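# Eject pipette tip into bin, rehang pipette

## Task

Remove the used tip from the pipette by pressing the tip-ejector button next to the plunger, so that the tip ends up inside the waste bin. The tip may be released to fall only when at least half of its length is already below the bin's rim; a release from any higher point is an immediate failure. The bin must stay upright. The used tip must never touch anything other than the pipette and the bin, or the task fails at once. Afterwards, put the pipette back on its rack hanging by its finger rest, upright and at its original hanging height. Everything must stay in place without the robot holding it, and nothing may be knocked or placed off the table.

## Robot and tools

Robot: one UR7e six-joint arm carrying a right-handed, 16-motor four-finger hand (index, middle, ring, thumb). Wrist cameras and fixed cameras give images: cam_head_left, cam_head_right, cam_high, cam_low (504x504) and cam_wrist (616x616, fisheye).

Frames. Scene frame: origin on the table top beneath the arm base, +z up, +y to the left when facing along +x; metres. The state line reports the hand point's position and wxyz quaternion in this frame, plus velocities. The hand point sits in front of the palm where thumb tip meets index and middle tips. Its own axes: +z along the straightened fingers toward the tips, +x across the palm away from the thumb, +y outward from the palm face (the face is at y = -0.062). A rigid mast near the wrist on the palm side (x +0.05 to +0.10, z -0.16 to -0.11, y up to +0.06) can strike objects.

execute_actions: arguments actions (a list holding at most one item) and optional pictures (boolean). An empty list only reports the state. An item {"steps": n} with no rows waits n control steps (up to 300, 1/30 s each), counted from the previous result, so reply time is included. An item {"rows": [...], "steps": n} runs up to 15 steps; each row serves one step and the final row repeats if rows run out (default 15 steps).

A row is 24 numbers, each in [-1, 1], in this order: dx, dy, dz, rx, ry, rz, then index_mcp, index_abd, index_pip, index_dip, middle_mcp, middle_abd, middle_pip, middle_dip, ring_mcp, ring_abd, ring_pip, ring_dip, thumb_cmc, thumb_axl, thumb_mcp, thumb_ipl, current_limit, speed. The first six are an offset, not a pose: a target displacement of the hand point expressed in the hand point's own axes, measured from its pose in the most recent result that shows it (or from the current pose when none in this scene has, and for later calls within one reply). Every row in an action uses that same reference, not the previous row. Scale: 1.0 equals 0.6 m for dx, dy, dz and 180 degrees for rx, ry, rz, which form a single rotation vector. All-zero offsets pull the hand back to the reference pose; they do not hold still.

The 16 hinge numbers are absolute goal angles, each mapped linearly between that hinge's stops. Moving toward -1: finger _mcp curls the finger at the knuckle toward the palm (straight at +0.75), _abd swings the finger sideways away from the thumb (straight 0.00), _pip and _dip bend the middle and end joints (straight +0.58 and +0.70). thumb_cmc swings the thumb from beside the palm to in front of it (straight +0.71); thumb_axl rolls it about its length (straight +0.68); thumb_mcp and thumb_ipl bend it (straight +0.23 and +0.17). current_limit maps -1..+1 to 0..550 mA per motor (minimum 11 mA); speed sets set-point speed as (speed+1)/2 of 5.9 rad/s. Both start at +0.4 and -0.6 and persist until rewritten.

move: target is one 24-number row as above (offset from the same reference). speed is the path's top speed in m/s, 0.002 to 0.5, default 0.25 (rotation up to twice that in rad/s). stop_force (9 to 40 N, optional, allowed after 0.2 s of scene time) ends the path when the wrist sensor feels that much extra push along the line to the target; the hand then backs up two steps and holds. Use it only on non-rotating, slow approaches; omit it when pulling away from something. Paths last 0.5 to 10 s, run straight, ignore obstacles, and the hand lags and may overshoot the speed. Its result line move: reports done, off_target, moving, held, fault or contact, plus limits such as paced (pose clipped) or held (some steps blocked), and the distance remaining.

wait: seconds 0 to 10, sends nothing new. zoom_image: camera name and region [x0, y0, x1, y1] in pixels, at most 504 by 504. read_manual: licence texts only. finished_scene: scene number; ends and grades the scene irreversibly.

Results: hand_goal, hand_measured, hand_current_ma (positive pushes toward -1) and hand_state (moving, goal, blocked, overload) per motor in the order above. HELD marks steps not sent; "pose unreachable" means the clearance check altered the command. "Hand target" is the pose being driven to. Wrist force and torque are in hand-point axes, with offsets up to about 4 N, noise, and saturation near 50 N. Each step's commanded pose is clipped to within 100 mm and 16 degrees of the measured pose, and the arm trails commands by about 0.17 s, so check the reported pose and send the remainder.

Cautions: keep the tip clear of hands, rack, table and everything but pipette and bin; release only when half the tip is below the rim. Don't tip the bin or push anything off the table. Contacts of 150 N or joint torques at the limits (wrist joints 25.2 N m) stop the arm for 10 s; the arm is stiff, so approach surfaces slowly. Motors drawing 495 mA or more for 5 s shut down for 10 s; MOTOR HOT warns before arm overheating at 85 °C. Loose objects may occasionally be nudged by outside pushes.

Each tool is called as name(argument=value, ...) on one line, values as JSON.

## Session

execute_actions(actions=[])

Scene clock: 0.00 s of 9600.00 s.
end_effector_position=(+0.3866, +0.1860, +0.2980) hand_goal=(+0.754, +0.000, +0.576, +0.696, +0.754, +0.000, +0.576, +0.696, +0.754, +0.000, +0.576, +0.696, +0.714, +0.678, +0.226, +0.168) hand_measured=(+0.754, +0.000, +0.576, +0.696, +0.754, +0.000, +0.576, +0.696, +0.754, +0.000, +0.576, +0.696, +0.714, +0.678, +0.226, +0.168) hand_current_ma=(+0, +0, +0, +0, +0, +0, +0, +0, +0, +0, +0, +0, +0, +0, +0, +0) hand_state=(goal, goal, goal, goal, goal, goal, goal, goal, goal, goal, goal, goal, goal, goal, goal, goal) hand_current_limit=0.40 hand_speed=-0.60 end_effector_quat_wxyz=(-0.592, +0.116, +0.797, +0.028) end_effector_velocity=(+0.000, -0.000, +0.000) end_effector_angular_velocity=(+0.000, -0.001, -0.001)
Joint positions: [-0.112 -1.176  1.527 -0.662 -1.504 -1.46 ]
Joint velocities: [-0.    -0.    -0.    -0.001  0.    -0.   ]
Wrist force (N, on the end effector, along its own x y z axes, offset not removed): no reading
Wrist torque (N m, same axes, about the end effector's origin, offset not removed): no reading
Hand target: +0.387, +0.186, +0.298; -0.592, +0.116, +0.797, +0.028
camera_calibration (this result's frames):
cam_wrist: T_world_to_cam=[[0.360959, 0.441814, -0.821285, 0.0520426], [0.674403, -0.731919, -0.0973355, -0.140311], [-0.644119, -0.518743, -0.562153, 0.644879], [0, 0, 0, 1]] pos_world=[0.491219, 0.208837, 0.391605]

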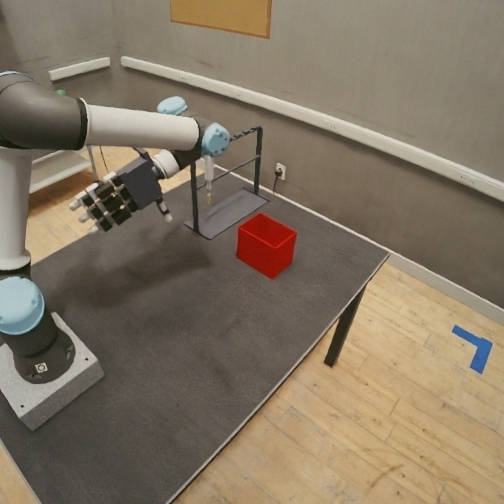

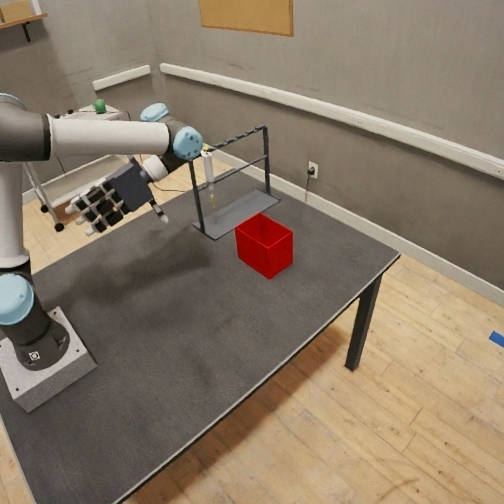

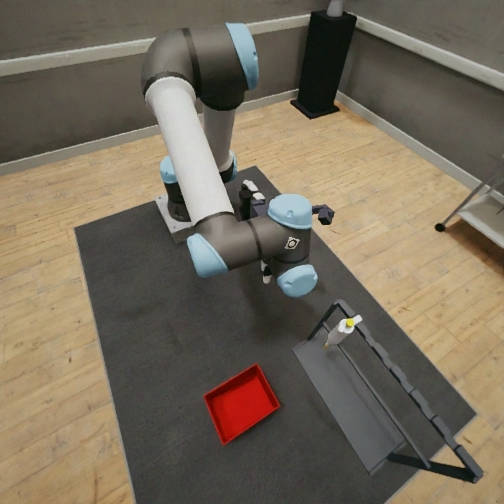

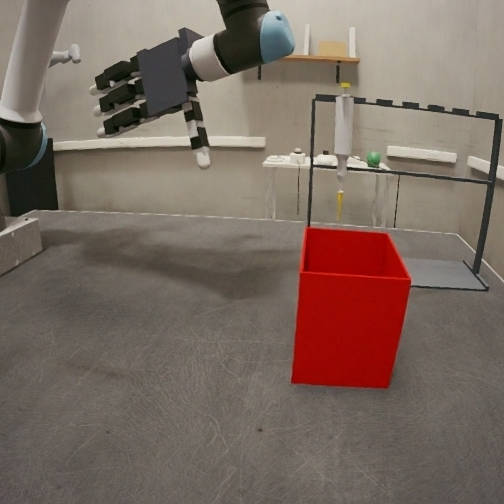

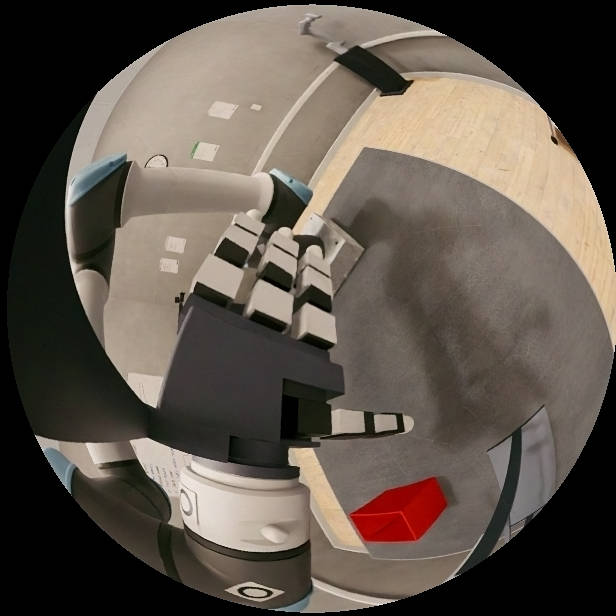

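move(target=[-0.0855,-0.18,-0.396,-0.057,-0.9007,-0.0934,0.754,0,0.576,0.696,0.754,0,0.576,0.696,0.754,0,0.576,0.696,0.714,0.678,0.226,0.168,0.4,-0.6])

Scene clock: 10.47 s of 9600.00 s.
end_effector_position=(+0.5993, +0.0297, +0.3297) hand_goal=(+0.754, +0.000, +0.576, +0.696, +0.754, +0.000, +0.576, +0.696, +0.754, +0.000, +0.576, +0.696, +0.714, +0.678, +0.226, +0.168) hand_measured=(+0.754, -0.002, +0.576, +0.696, +0.754, -0.002, +0.576, +0.696, +0.754, -0.002, +0.576, +0.696, +0.714, +0.678, +0.224, +0.168) hand_current_ma=(-5, -12, +4, +0, -5, -13, +4, +0, -5, -12, +4, +0, +2, -5, -15, -2) hand_state=(goal, goal, goal, goal, goal, goal, goal, goal, goal, goal, goal, goal, goal, goal, goal, goal) hand_current_limit=0.40 hand_speed=-0.60 end_effector_quat_wxyz=(+0.706, -0.000, +0.708, -0.003) end_effector_velocity=(+0.001, -0.000, +0.001) end_effector_angular_velocity=(+0.001, -0.015, +0.000)
Joint positions: [-0.508 -0.966  2.263 -4.446 -1.055 -1.565]
Joint velocities: [ 0.002  0.011 -0.011 -0.018 -0.002  0.01 ]
Wrist force (N, on the end effector, along its own x y z axes, offset not removed): [-0.2 -3.0 -1.6]
Wrist torque (N m, same axes, about the end effector's origin, offset not removed): [-0.32 0.12 0.04]
Hand target: +0.599, +0.030, +0.330; +0.707, -0.000, +0.707, -0.003
Off the commanded pose: 0.001 m, 0 deg.
After step 90, 1.20 s passed at rest.
move: done
camera_calibration (this result's frames):
cam_wrist: T_world_to_cam=[[-0.0102156, 0.587773, 0.808962, -0.249041], [-0.736791, -0.551375, 0.391312, 0.284165], [0.676043, -0.592038, 0.438698, -0.400405], [0, 0, 0, 1]] pos_world=[0.477517, 0.0660058, 0.265925]

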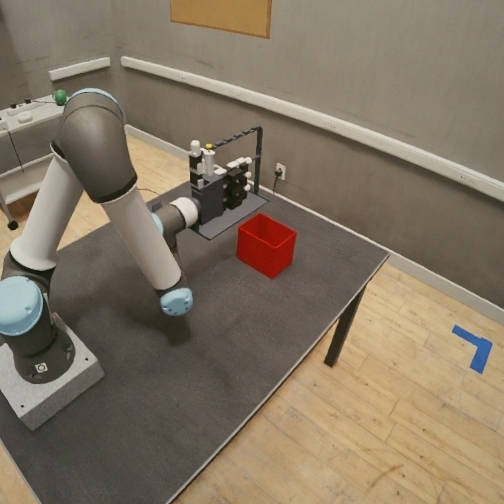

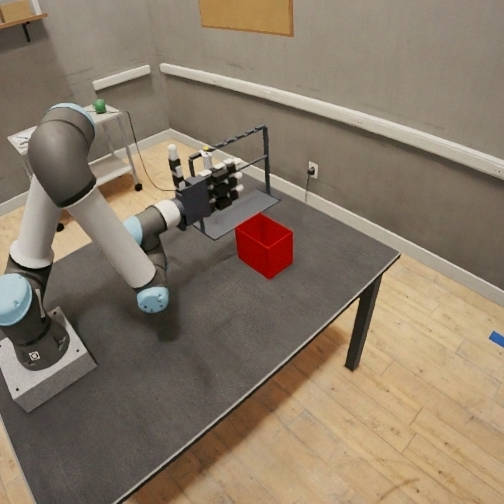

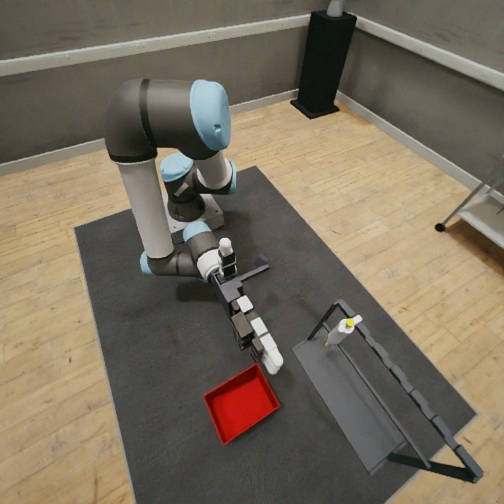

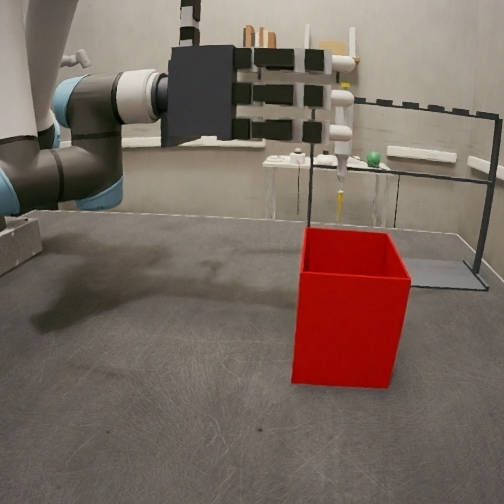

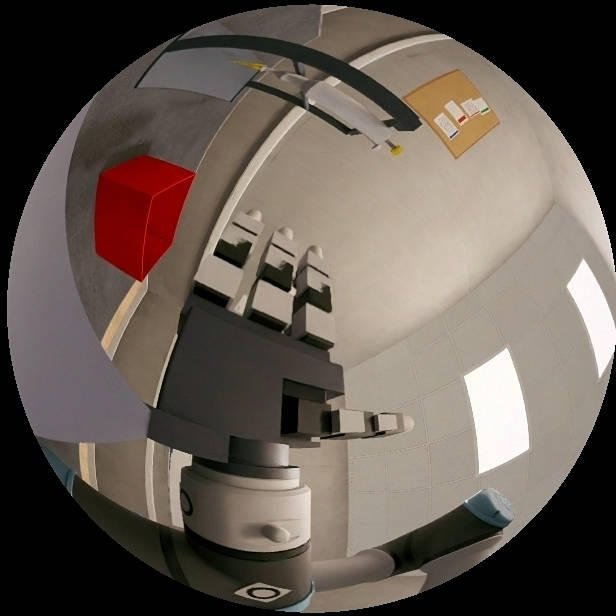

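move(target=[0.11,0.19,0.273,0,0,0,0.754,0,0.576,0.696,0.754,0,0.576,0.696,0.754,0,0.576,0.696,0.75,0.678,0.226,0.168,0.4,-0.6], speed=0.15)

move(target=[0,0.065,0,0,0,0,0.754,0,0.576,0.696,0.1,0,-0.1,-0.2,0.754,0,0.576,0.696,0.75,0.678,0.226,0.168,0.4,-0.75], speed=0.03)

zoom_image(camera="cam_high", region=[300,280,400,380])

Scene clock: 15.50 s of 9600.00 s.
end_effector_position=(+0.7628, +0.1433, +0.2630) hand_goal=(+0.754, +0.000, +0.576, +0.696, +0.754, +0.000, +0.576, +0.696, +0.754, +0.000, +0.576, +0.696, +0.750, +0.678, +0.226, +0.168) hand_measured=(+0.754, -0.002, +0.576, +0.696, +0.754, -0.004, +0.576, +0.696, +0.754, -0.002, +0.576, +0.696, +0.748, +0.678, +0.224, +0.168) hand_current_ma=(-5, -13, +4, +0, -5, -13, +4, +0, -5, -13, +4, +0, -7, -5, -13, -2) hand_state=(goal, goal, goal, goal, goal, goal, goal, goal, goal, goal, goal, goal, goal, goal, goal, goal) hand_current_limit=0.40 hand_speed=-0.60 end_effector_quat_wxyz=(+0.706, -0.000, +0.708, -0.002) end_effector_velocity=(+0.003, +0.001, -0.001) end_effector_angular_velocity=(+0.001, +0.002, -0.000)
Joint positions: [-0.132 -0.647  1.743 -4.244 -1.43  -1.567]
Joint velocities: [ 0.003  0.004 -0.008  0.006 -0.003  0.001]
Wrist force (N, on the end effector, along its own x y z axes, offset not removed): [-0.6 -1.3 0.6]
Wrist torque (N m, same axes, about the end effector's origin, offset not removed): [-0.26 0.11 -0.04]
Hand target: +0.763, +0.143, +0.263; +0.706, -0.000, +0.708, -0.002
Off the commanded pose: 0.001 m, 0 deg.
After step 90, 0.07 s passed at rest.
move: done
camera_calibration (this result's frames):
cam_wrist: T_world_to_cam=[[-0.0103711, 0.587324, 0.809285, -0.260166], [-0.736861, -0.551596, 0.390868, 0.493537], [0.675965, -0.592277, 0.438497, -0.414208], [0, 0, 0, 1]] pos_world=[0.64096, 0.179709, 0.19927]

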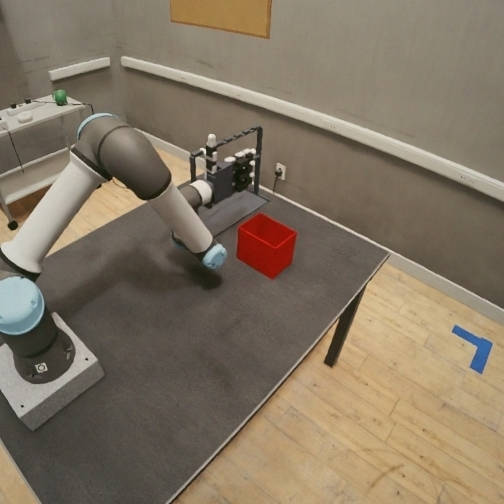

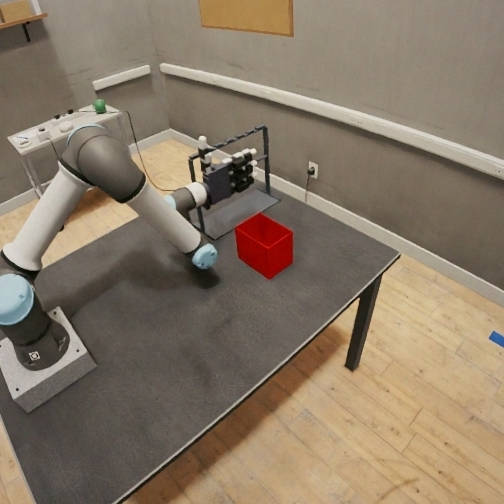

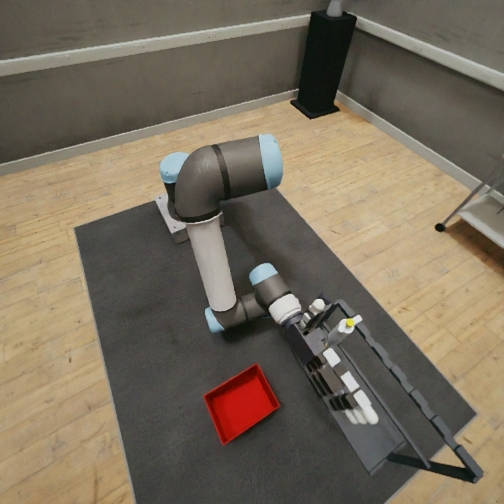

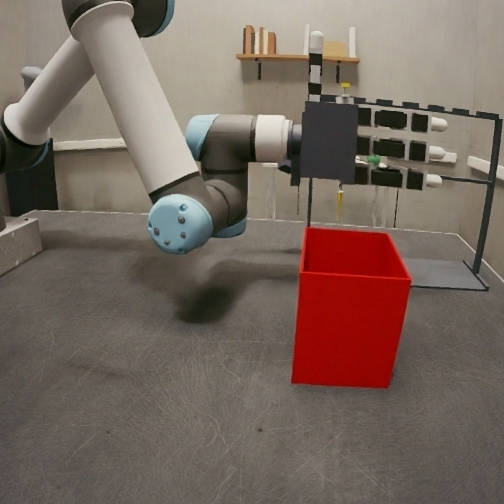

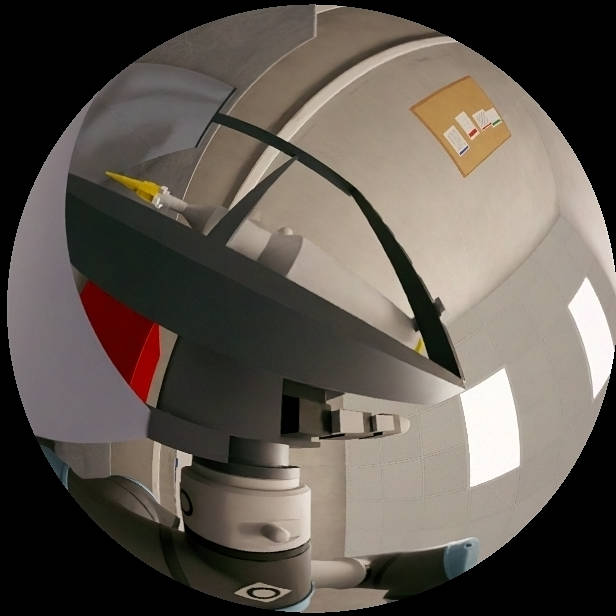

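Scene clock: 17.23 s of 9600.00 s.
end_effector_position=(+0.7628, +0.1822, +0.2630) hand_goal=(+0.754, +0.000, +0.576, +0.696, +0.100, +0.000, -0.100, -0.200, +0.754, +0.000, +0.576, +0.696, +0.750, +0.678, +0.226, +0.168) hand_measured=(+0.754, -0.002, +0.576, +0.696, +0.102, -0.004, -0.098, -0.198, +0.754, -0.002, +0.576, +0.696, +0.748, +0.678, +0.224, +0.168) hand_current_ma=(-5, -13, +4, +0, +13, -13, +14, +14, -5, -13, +4, +0, -7, -5, -13, -2) hand_state=(goal, goal, goal, goal, goal, goal, goal, goal, goal, goal, goal, goal, goal, goal, goal, goal) hand_current_limit=0.40 hand_speed=-0.75 end_effector_quat_wxyz=(+0.706, -0.000, +0.708, -0.002) end_effector_velocity=(+0.000, +0.001, +0.000) end_effector_angular_velocity=(+0.000, -0.001, -0.000)
Joint positions: [-0.058 -0.641  1.725 -4.232 -1.505 -1.567]
Joint velocities: [ 0.001  0.    -0.001 -0.    -0.002  0.   ]
Wrist force (N, on the end effector, along its own x y z axes, offset not removed): [1.7 -2.1 -0.5]
Wrist torque (N m, same axes, about the end effector's origin, offset not removed): [-0.30 -0.07 0.13]
Hand target: +0.763, +0.182, +0.263; +0.706, -0.000, +0.708, -0.002
Off the commanded pose: 0.000 m, 0 deg.
move: done
camera_calibration (this result's frames):
cam_wrist: T_world_to_cam=[[-0.0103834, 0.587219, 0.809361, -0.282973], [-0.736864, -0.55165, 0.390787, 0.515093], [0.675961, -0.592331, 0.438428, -0.391149], [0, 0, 0, 1]] pos_world=[0.641017, 0.218628, 0.199227]

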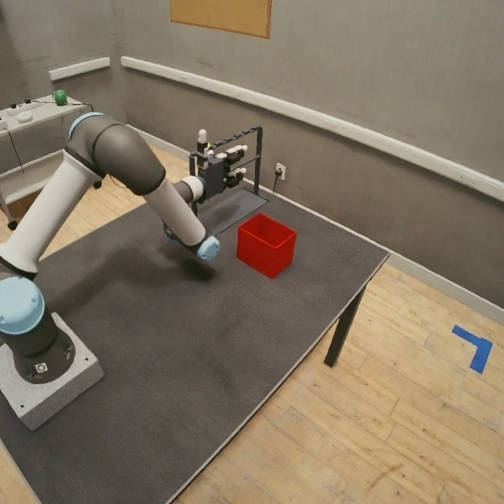

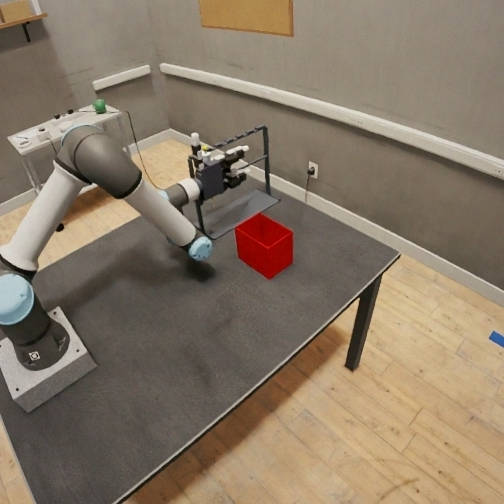

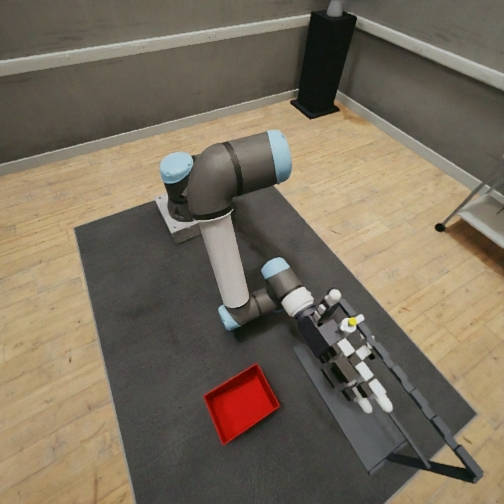

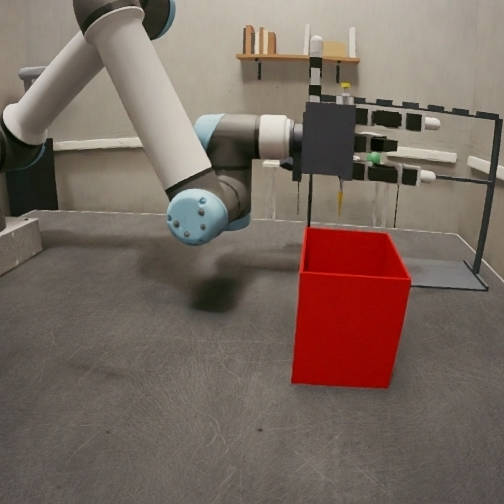

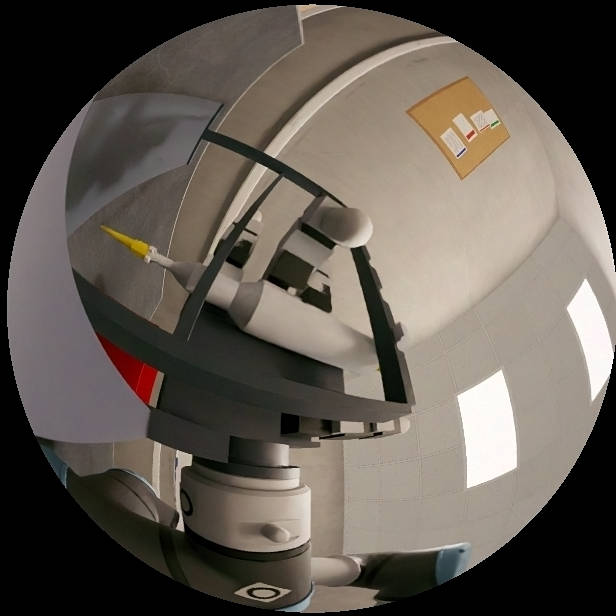

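Region (300, 280, 400, 380) of cam_high's 504x504 image, scaled by 5.040, with more detail than that image has.

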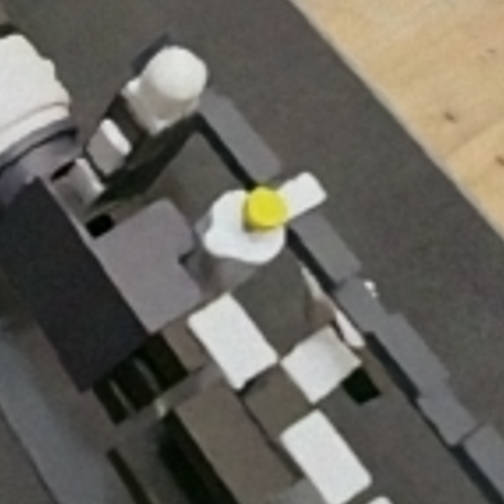

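move(target=[0.002,0,0,0,0,0,0.754,0,0.576,0.696,-0.38,0,-0.38,-0.42,0.754,0,0.576,0.696,0.75,0.678,0.226,0.168,0.4,-0.75])

move(target=[0,0,0,0,0,0,0.754,0,0.576,0.696,-0.6,0,-0.65,-0.7,0.754,0,0.576,0.696,0.75,0.678,0.226,0.168,0.78,-0.88])

move(target=[-0.026,0,0,0,0,0,0.754,0,0.576,0.696,-0.6,0,-0.65,-0.7,0.754,0,0.576,0.696,0.75,0.678,0.226,0.168,0.78,-0.88], speed=0.015)

Scene clock: 21.40 s of 9600.00 s.
end_effector_position=(+0.7628, +0.1822, +0.2618) hand_goal=(+0.754, +0.000, +0.576, +0.696, -0.380, +0.000, -0.380, -0.420, +0.754, +0.000, +0.576, +0.696, +0.750, +0.678, +0.226, +0.168) hand_measured=(+0.754, -0.002, +0.576, +0.696, -0.378, -0.004, -0.378, -0.418, +0.754, -0.002, +0.576, +0.696, +0.748, +0.678, +0.224, +0.168) hand_current_ma=(-5, -13, +4, +0, +14, -13, +14, +14, -5, -13, +4, +0, -7, -5, -13, -2) hand_state=(goal, goal, goal, goal, goal, goal, goal, goal, goal, goal, goal, goal, goal, goal, goal, goal) hand_current_limit=0.40 hand_speed=-0.75 end_effector_quat_wxyz=(+0.706, -0.000, +0.708, -0.002) end_effector_velocity=(+0.000, +0.000, +0.000) end_effector_angular_velocity=(-0.000, +0.000, -0.000)
Joint positions: [-0.058 -0.639  1.724 -4.234 -1.505 -1.567]
Joint velocities: [ 0.    -0.    -0.001  0.001 -0.    -0.   ]
Wrist force (N, on the end effector, along its own x y z axes, offset not removed): [-0.7 1.6 -1.3]
Wrist torque (N m, same axes, about the end effector's origin, offset not removed): [0.21 0.24 -0.21]
Hand target: +0.763, +0.182, +0.262; +0.706, -0.000, +0.708, -0.002
Off the commanded pose: 0.000 m, 0 deg.
After step 90, 0.07 s passed at rest.
move: done
camera_calibration (this result's frames):
cam_wrist: T_world_to_cam=[[-0.010385, 0.587222, 0.809359, -0.282001], [-0.736862, -0.55165, 0.390789, 0.515557], [0.675963, -0.592328, 0.43843, -0.390621], [0, 0, 0, 1]] pos_world=[0.641011, 0.218628, 0.198026]

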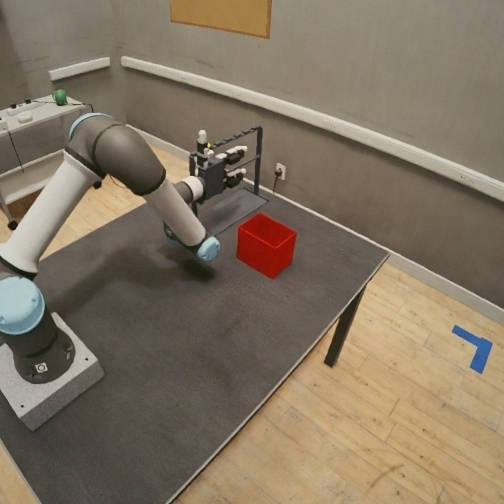

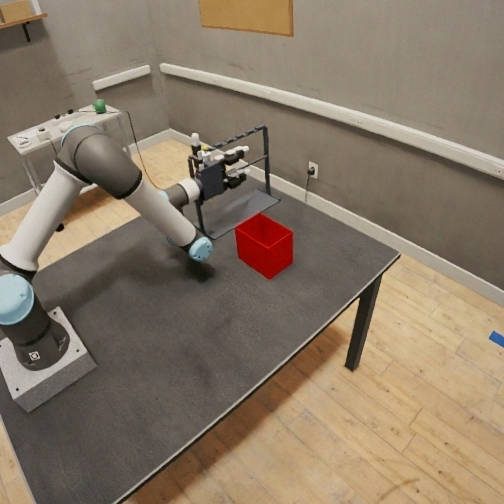

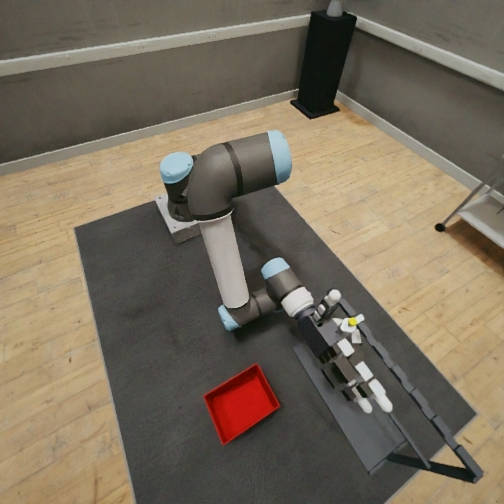

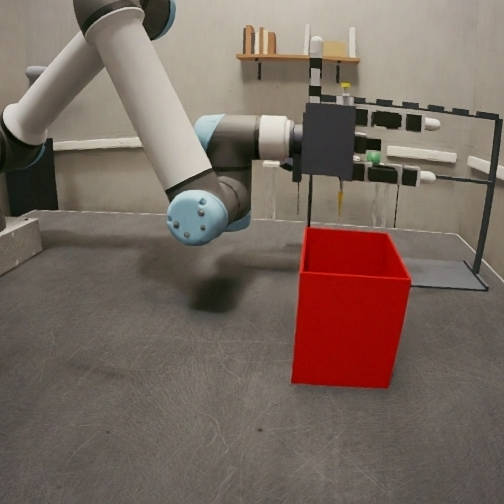

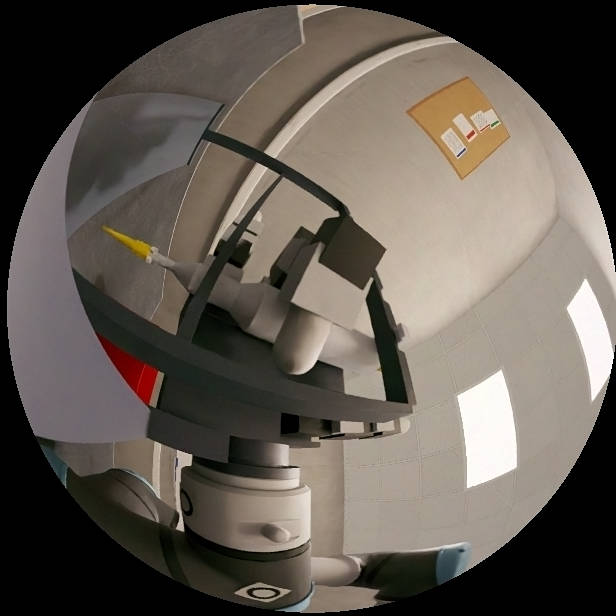

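Scene clock: 22.10 s of 9600.00 s.
end_effector_position=(+0.7628, +0.1822, +0.2618) hand_goal=(+0.754, +0.000, +0.576, +0.696, -0.600, +0.000, -0.650, -0.700, +0.754, +0.000, +0.576, +0.696, +0.750, +0.678, +0.226, +0.168) hand_measured=(+0.754, -0.002, +0.576, +0.696, -0.446, -0.004, -0.446, -0.500, +0.754, -0.002, +0.576, +0.696, +0.748, +0.678, +0.224, +0.168) hand_current_ma=(-5, -13, +4, +0, +490, -13, +490, +490, -5, -13, +4, +0, -7, -5, -13, -2) hand_state=(goal, goal, goal, goal, blocked, goal, blocked, blocked, goal, goal, goal, goal, goal, goal, goal, goal) hand_current_limit=0.78 hand_speed=-0.88 end_effector_quat_wxyz=(+0.706, -0.000, +0.708, -0.002) end_effector_velocity=(+0.001, -0.001, +0.000) end_effector_angular_velocity=(-0.000, +0.000, -0.001)
Joint positions: [-0.058 -0.639  1.724 -4.234 -1.505 -1.567]
Joint velocities: [-0.001  0.    -0.001  0.001 -0.    -0.   ]
Wrist force (N, on the end effector, along its own x y z axes, offset not removed): [-3.4 -1.7 -1.3]
Wrist torque (N m, same axes, about the end effector's origin, offset not removed): [-0.10 0.29 -0.17]
Hand target: +0.763, +0.182, +0.262; +0.706, -0.000, +0.708, -0.002
Off the commanded pose: 0.000 m, 0 deg.
move: done
camera_calibration (this result's frames):
cam_wrist: T_world_to_cam=[[-0.0103927, 0.587223, 0.809359, -0.281996], [-0.736868, -0.551648, 0.390781, 0.515561], [0.675957, -0.592329, 0.438438, -0.390621], [0, 0, 0, 1]] pos_world=[0.641013, 0.218627, 0.198028]

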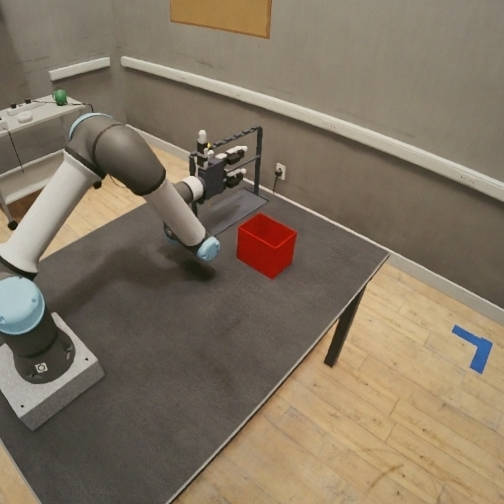

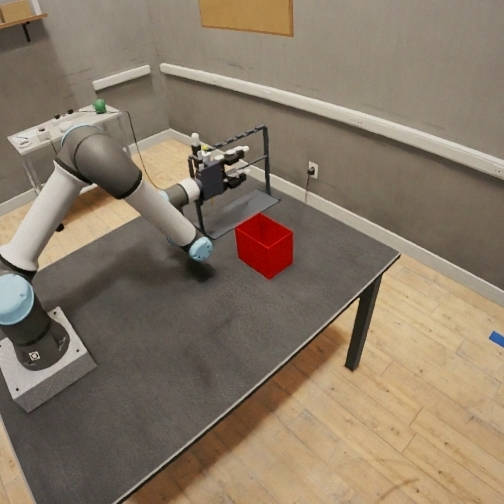

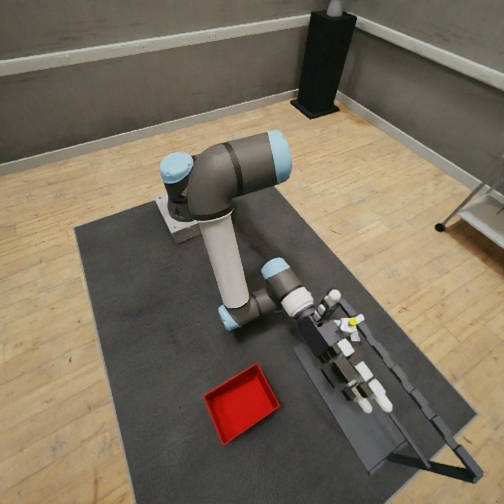

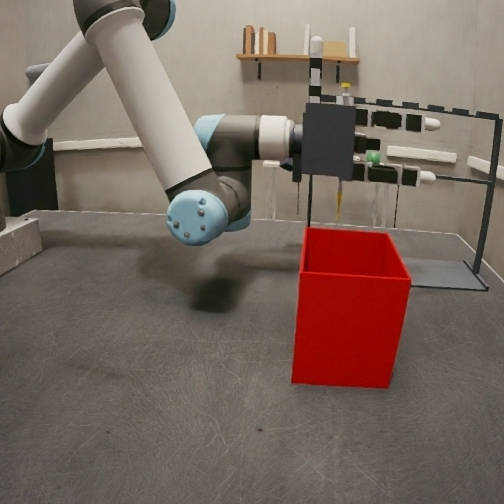

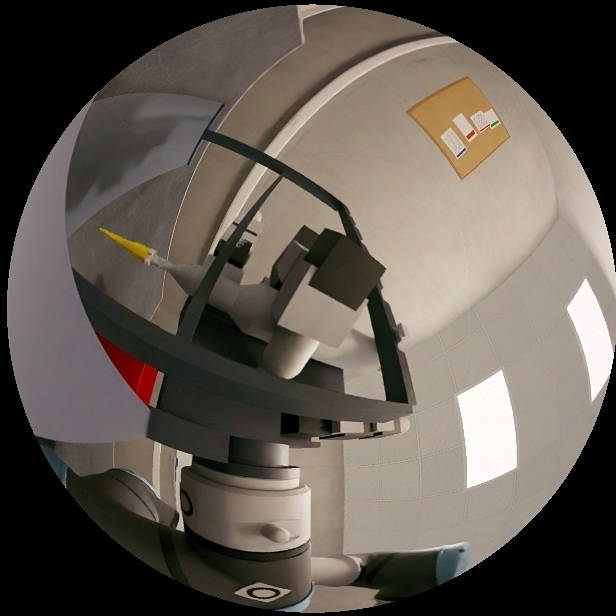

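Scene clock: 23.40 s of 9600.00 s.
end_effector_position=(+0.7629, +0.1823, +0.2772) hand_goal=(+0.754, +0.000, +0.576, +0.696, -0.600, +0.000, -0.650, -0.700, +0.754, +0.000, +0.576, +0.696, +0.750, +0.678, +0.226, +0.168) hand_measured=(+0.754, -0.002, +0.576, +0.696, -0.446, -0.004, -0.446, -0.500, +0.754, -0.002, +0.576, +0.696, +0.748, +0.678, +0.224, +0.168) hand_current_ma=(-5, -13, +4, +0, +490, -13, +490, +490, -5, -13, +4, +0, -7, -5, -13, -2) hand_state=(goal, goal, goal, goal, blocked, goal, blocked, blocked, goal, goal, goal, goal, goal, goal, goal, goal) hand_current_limit=0.78 hand_speed=-0.88 end_effector_quat_wxyz=(+0.706, -0.000, +0.708, -0.002) end_effector_velocity=(-0.000, -0.000, +0.002) end_effector_angular_velocity=(-0.000, -0.000, -0.000)
Joint positions: [-0.058 -0.671  1.733 -4.21  -1.505 -1.567]
Joint velocities: [-0.    -0.005  0.001  0.003 -0.    -0.   ]
Wrist force (N, on the end effector, along its own x y z axes, offset not removed): [2.8 -3.4 -0.5]
Wrist torque (N m, same axes, about the end effector's origin, offset not removed): [-0.50 -0.23 0.16]
Hand target: +0.763, +0.182, +0.277; +0.706, -0.000, +0.708, -0.002
Off the commanded pose: 0.000 m, 0 deg.
move: done
camera_calibration (this result's frames):
cam_wrist: T_world_to_cam=[[-0.0104058, 0.587224, 0.809357, -0.294433], [-0.736874, -0.551647, 0.39077, 0.509626], [0.67595, -0.592328, 0.438451, -0.397381], [0, 0, 0, 1]] pos_world=[0.641075, 0.218652, 0.213387]

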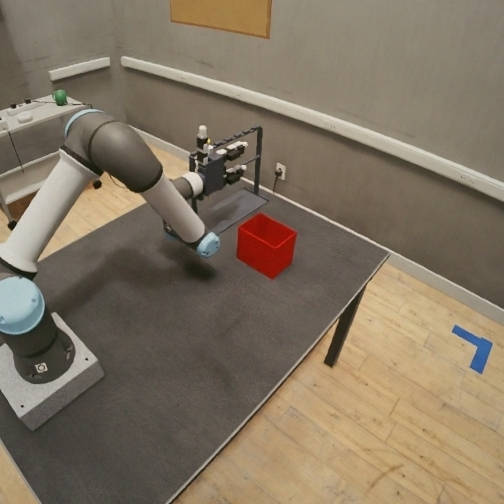

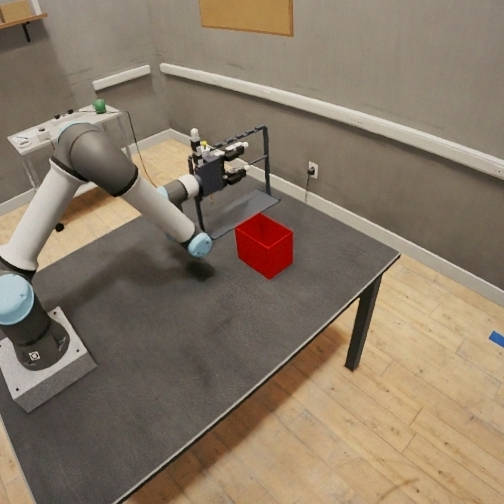

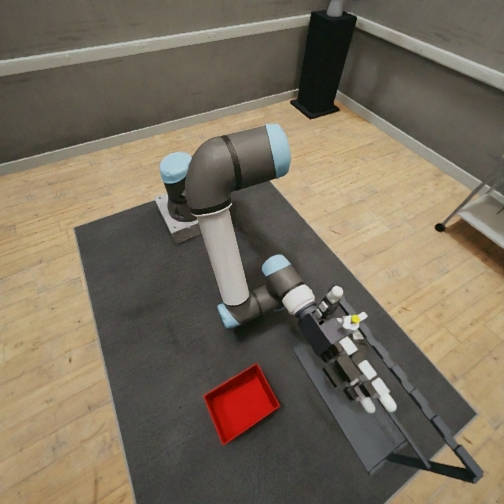

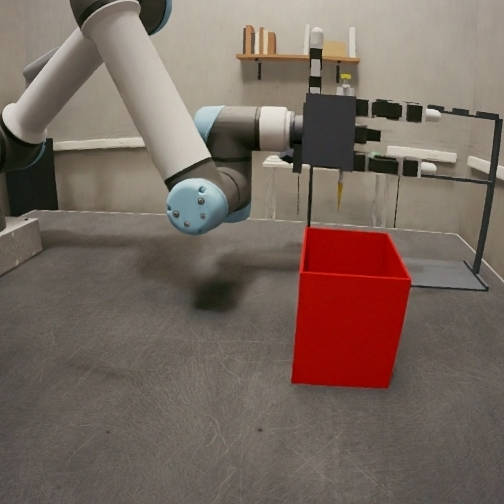

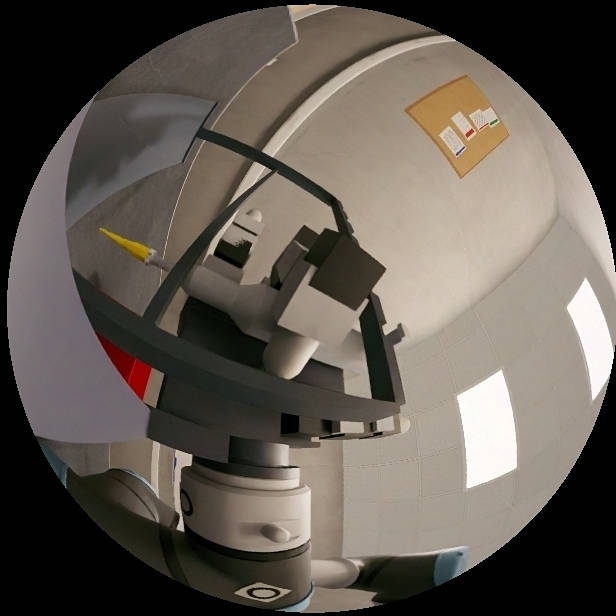

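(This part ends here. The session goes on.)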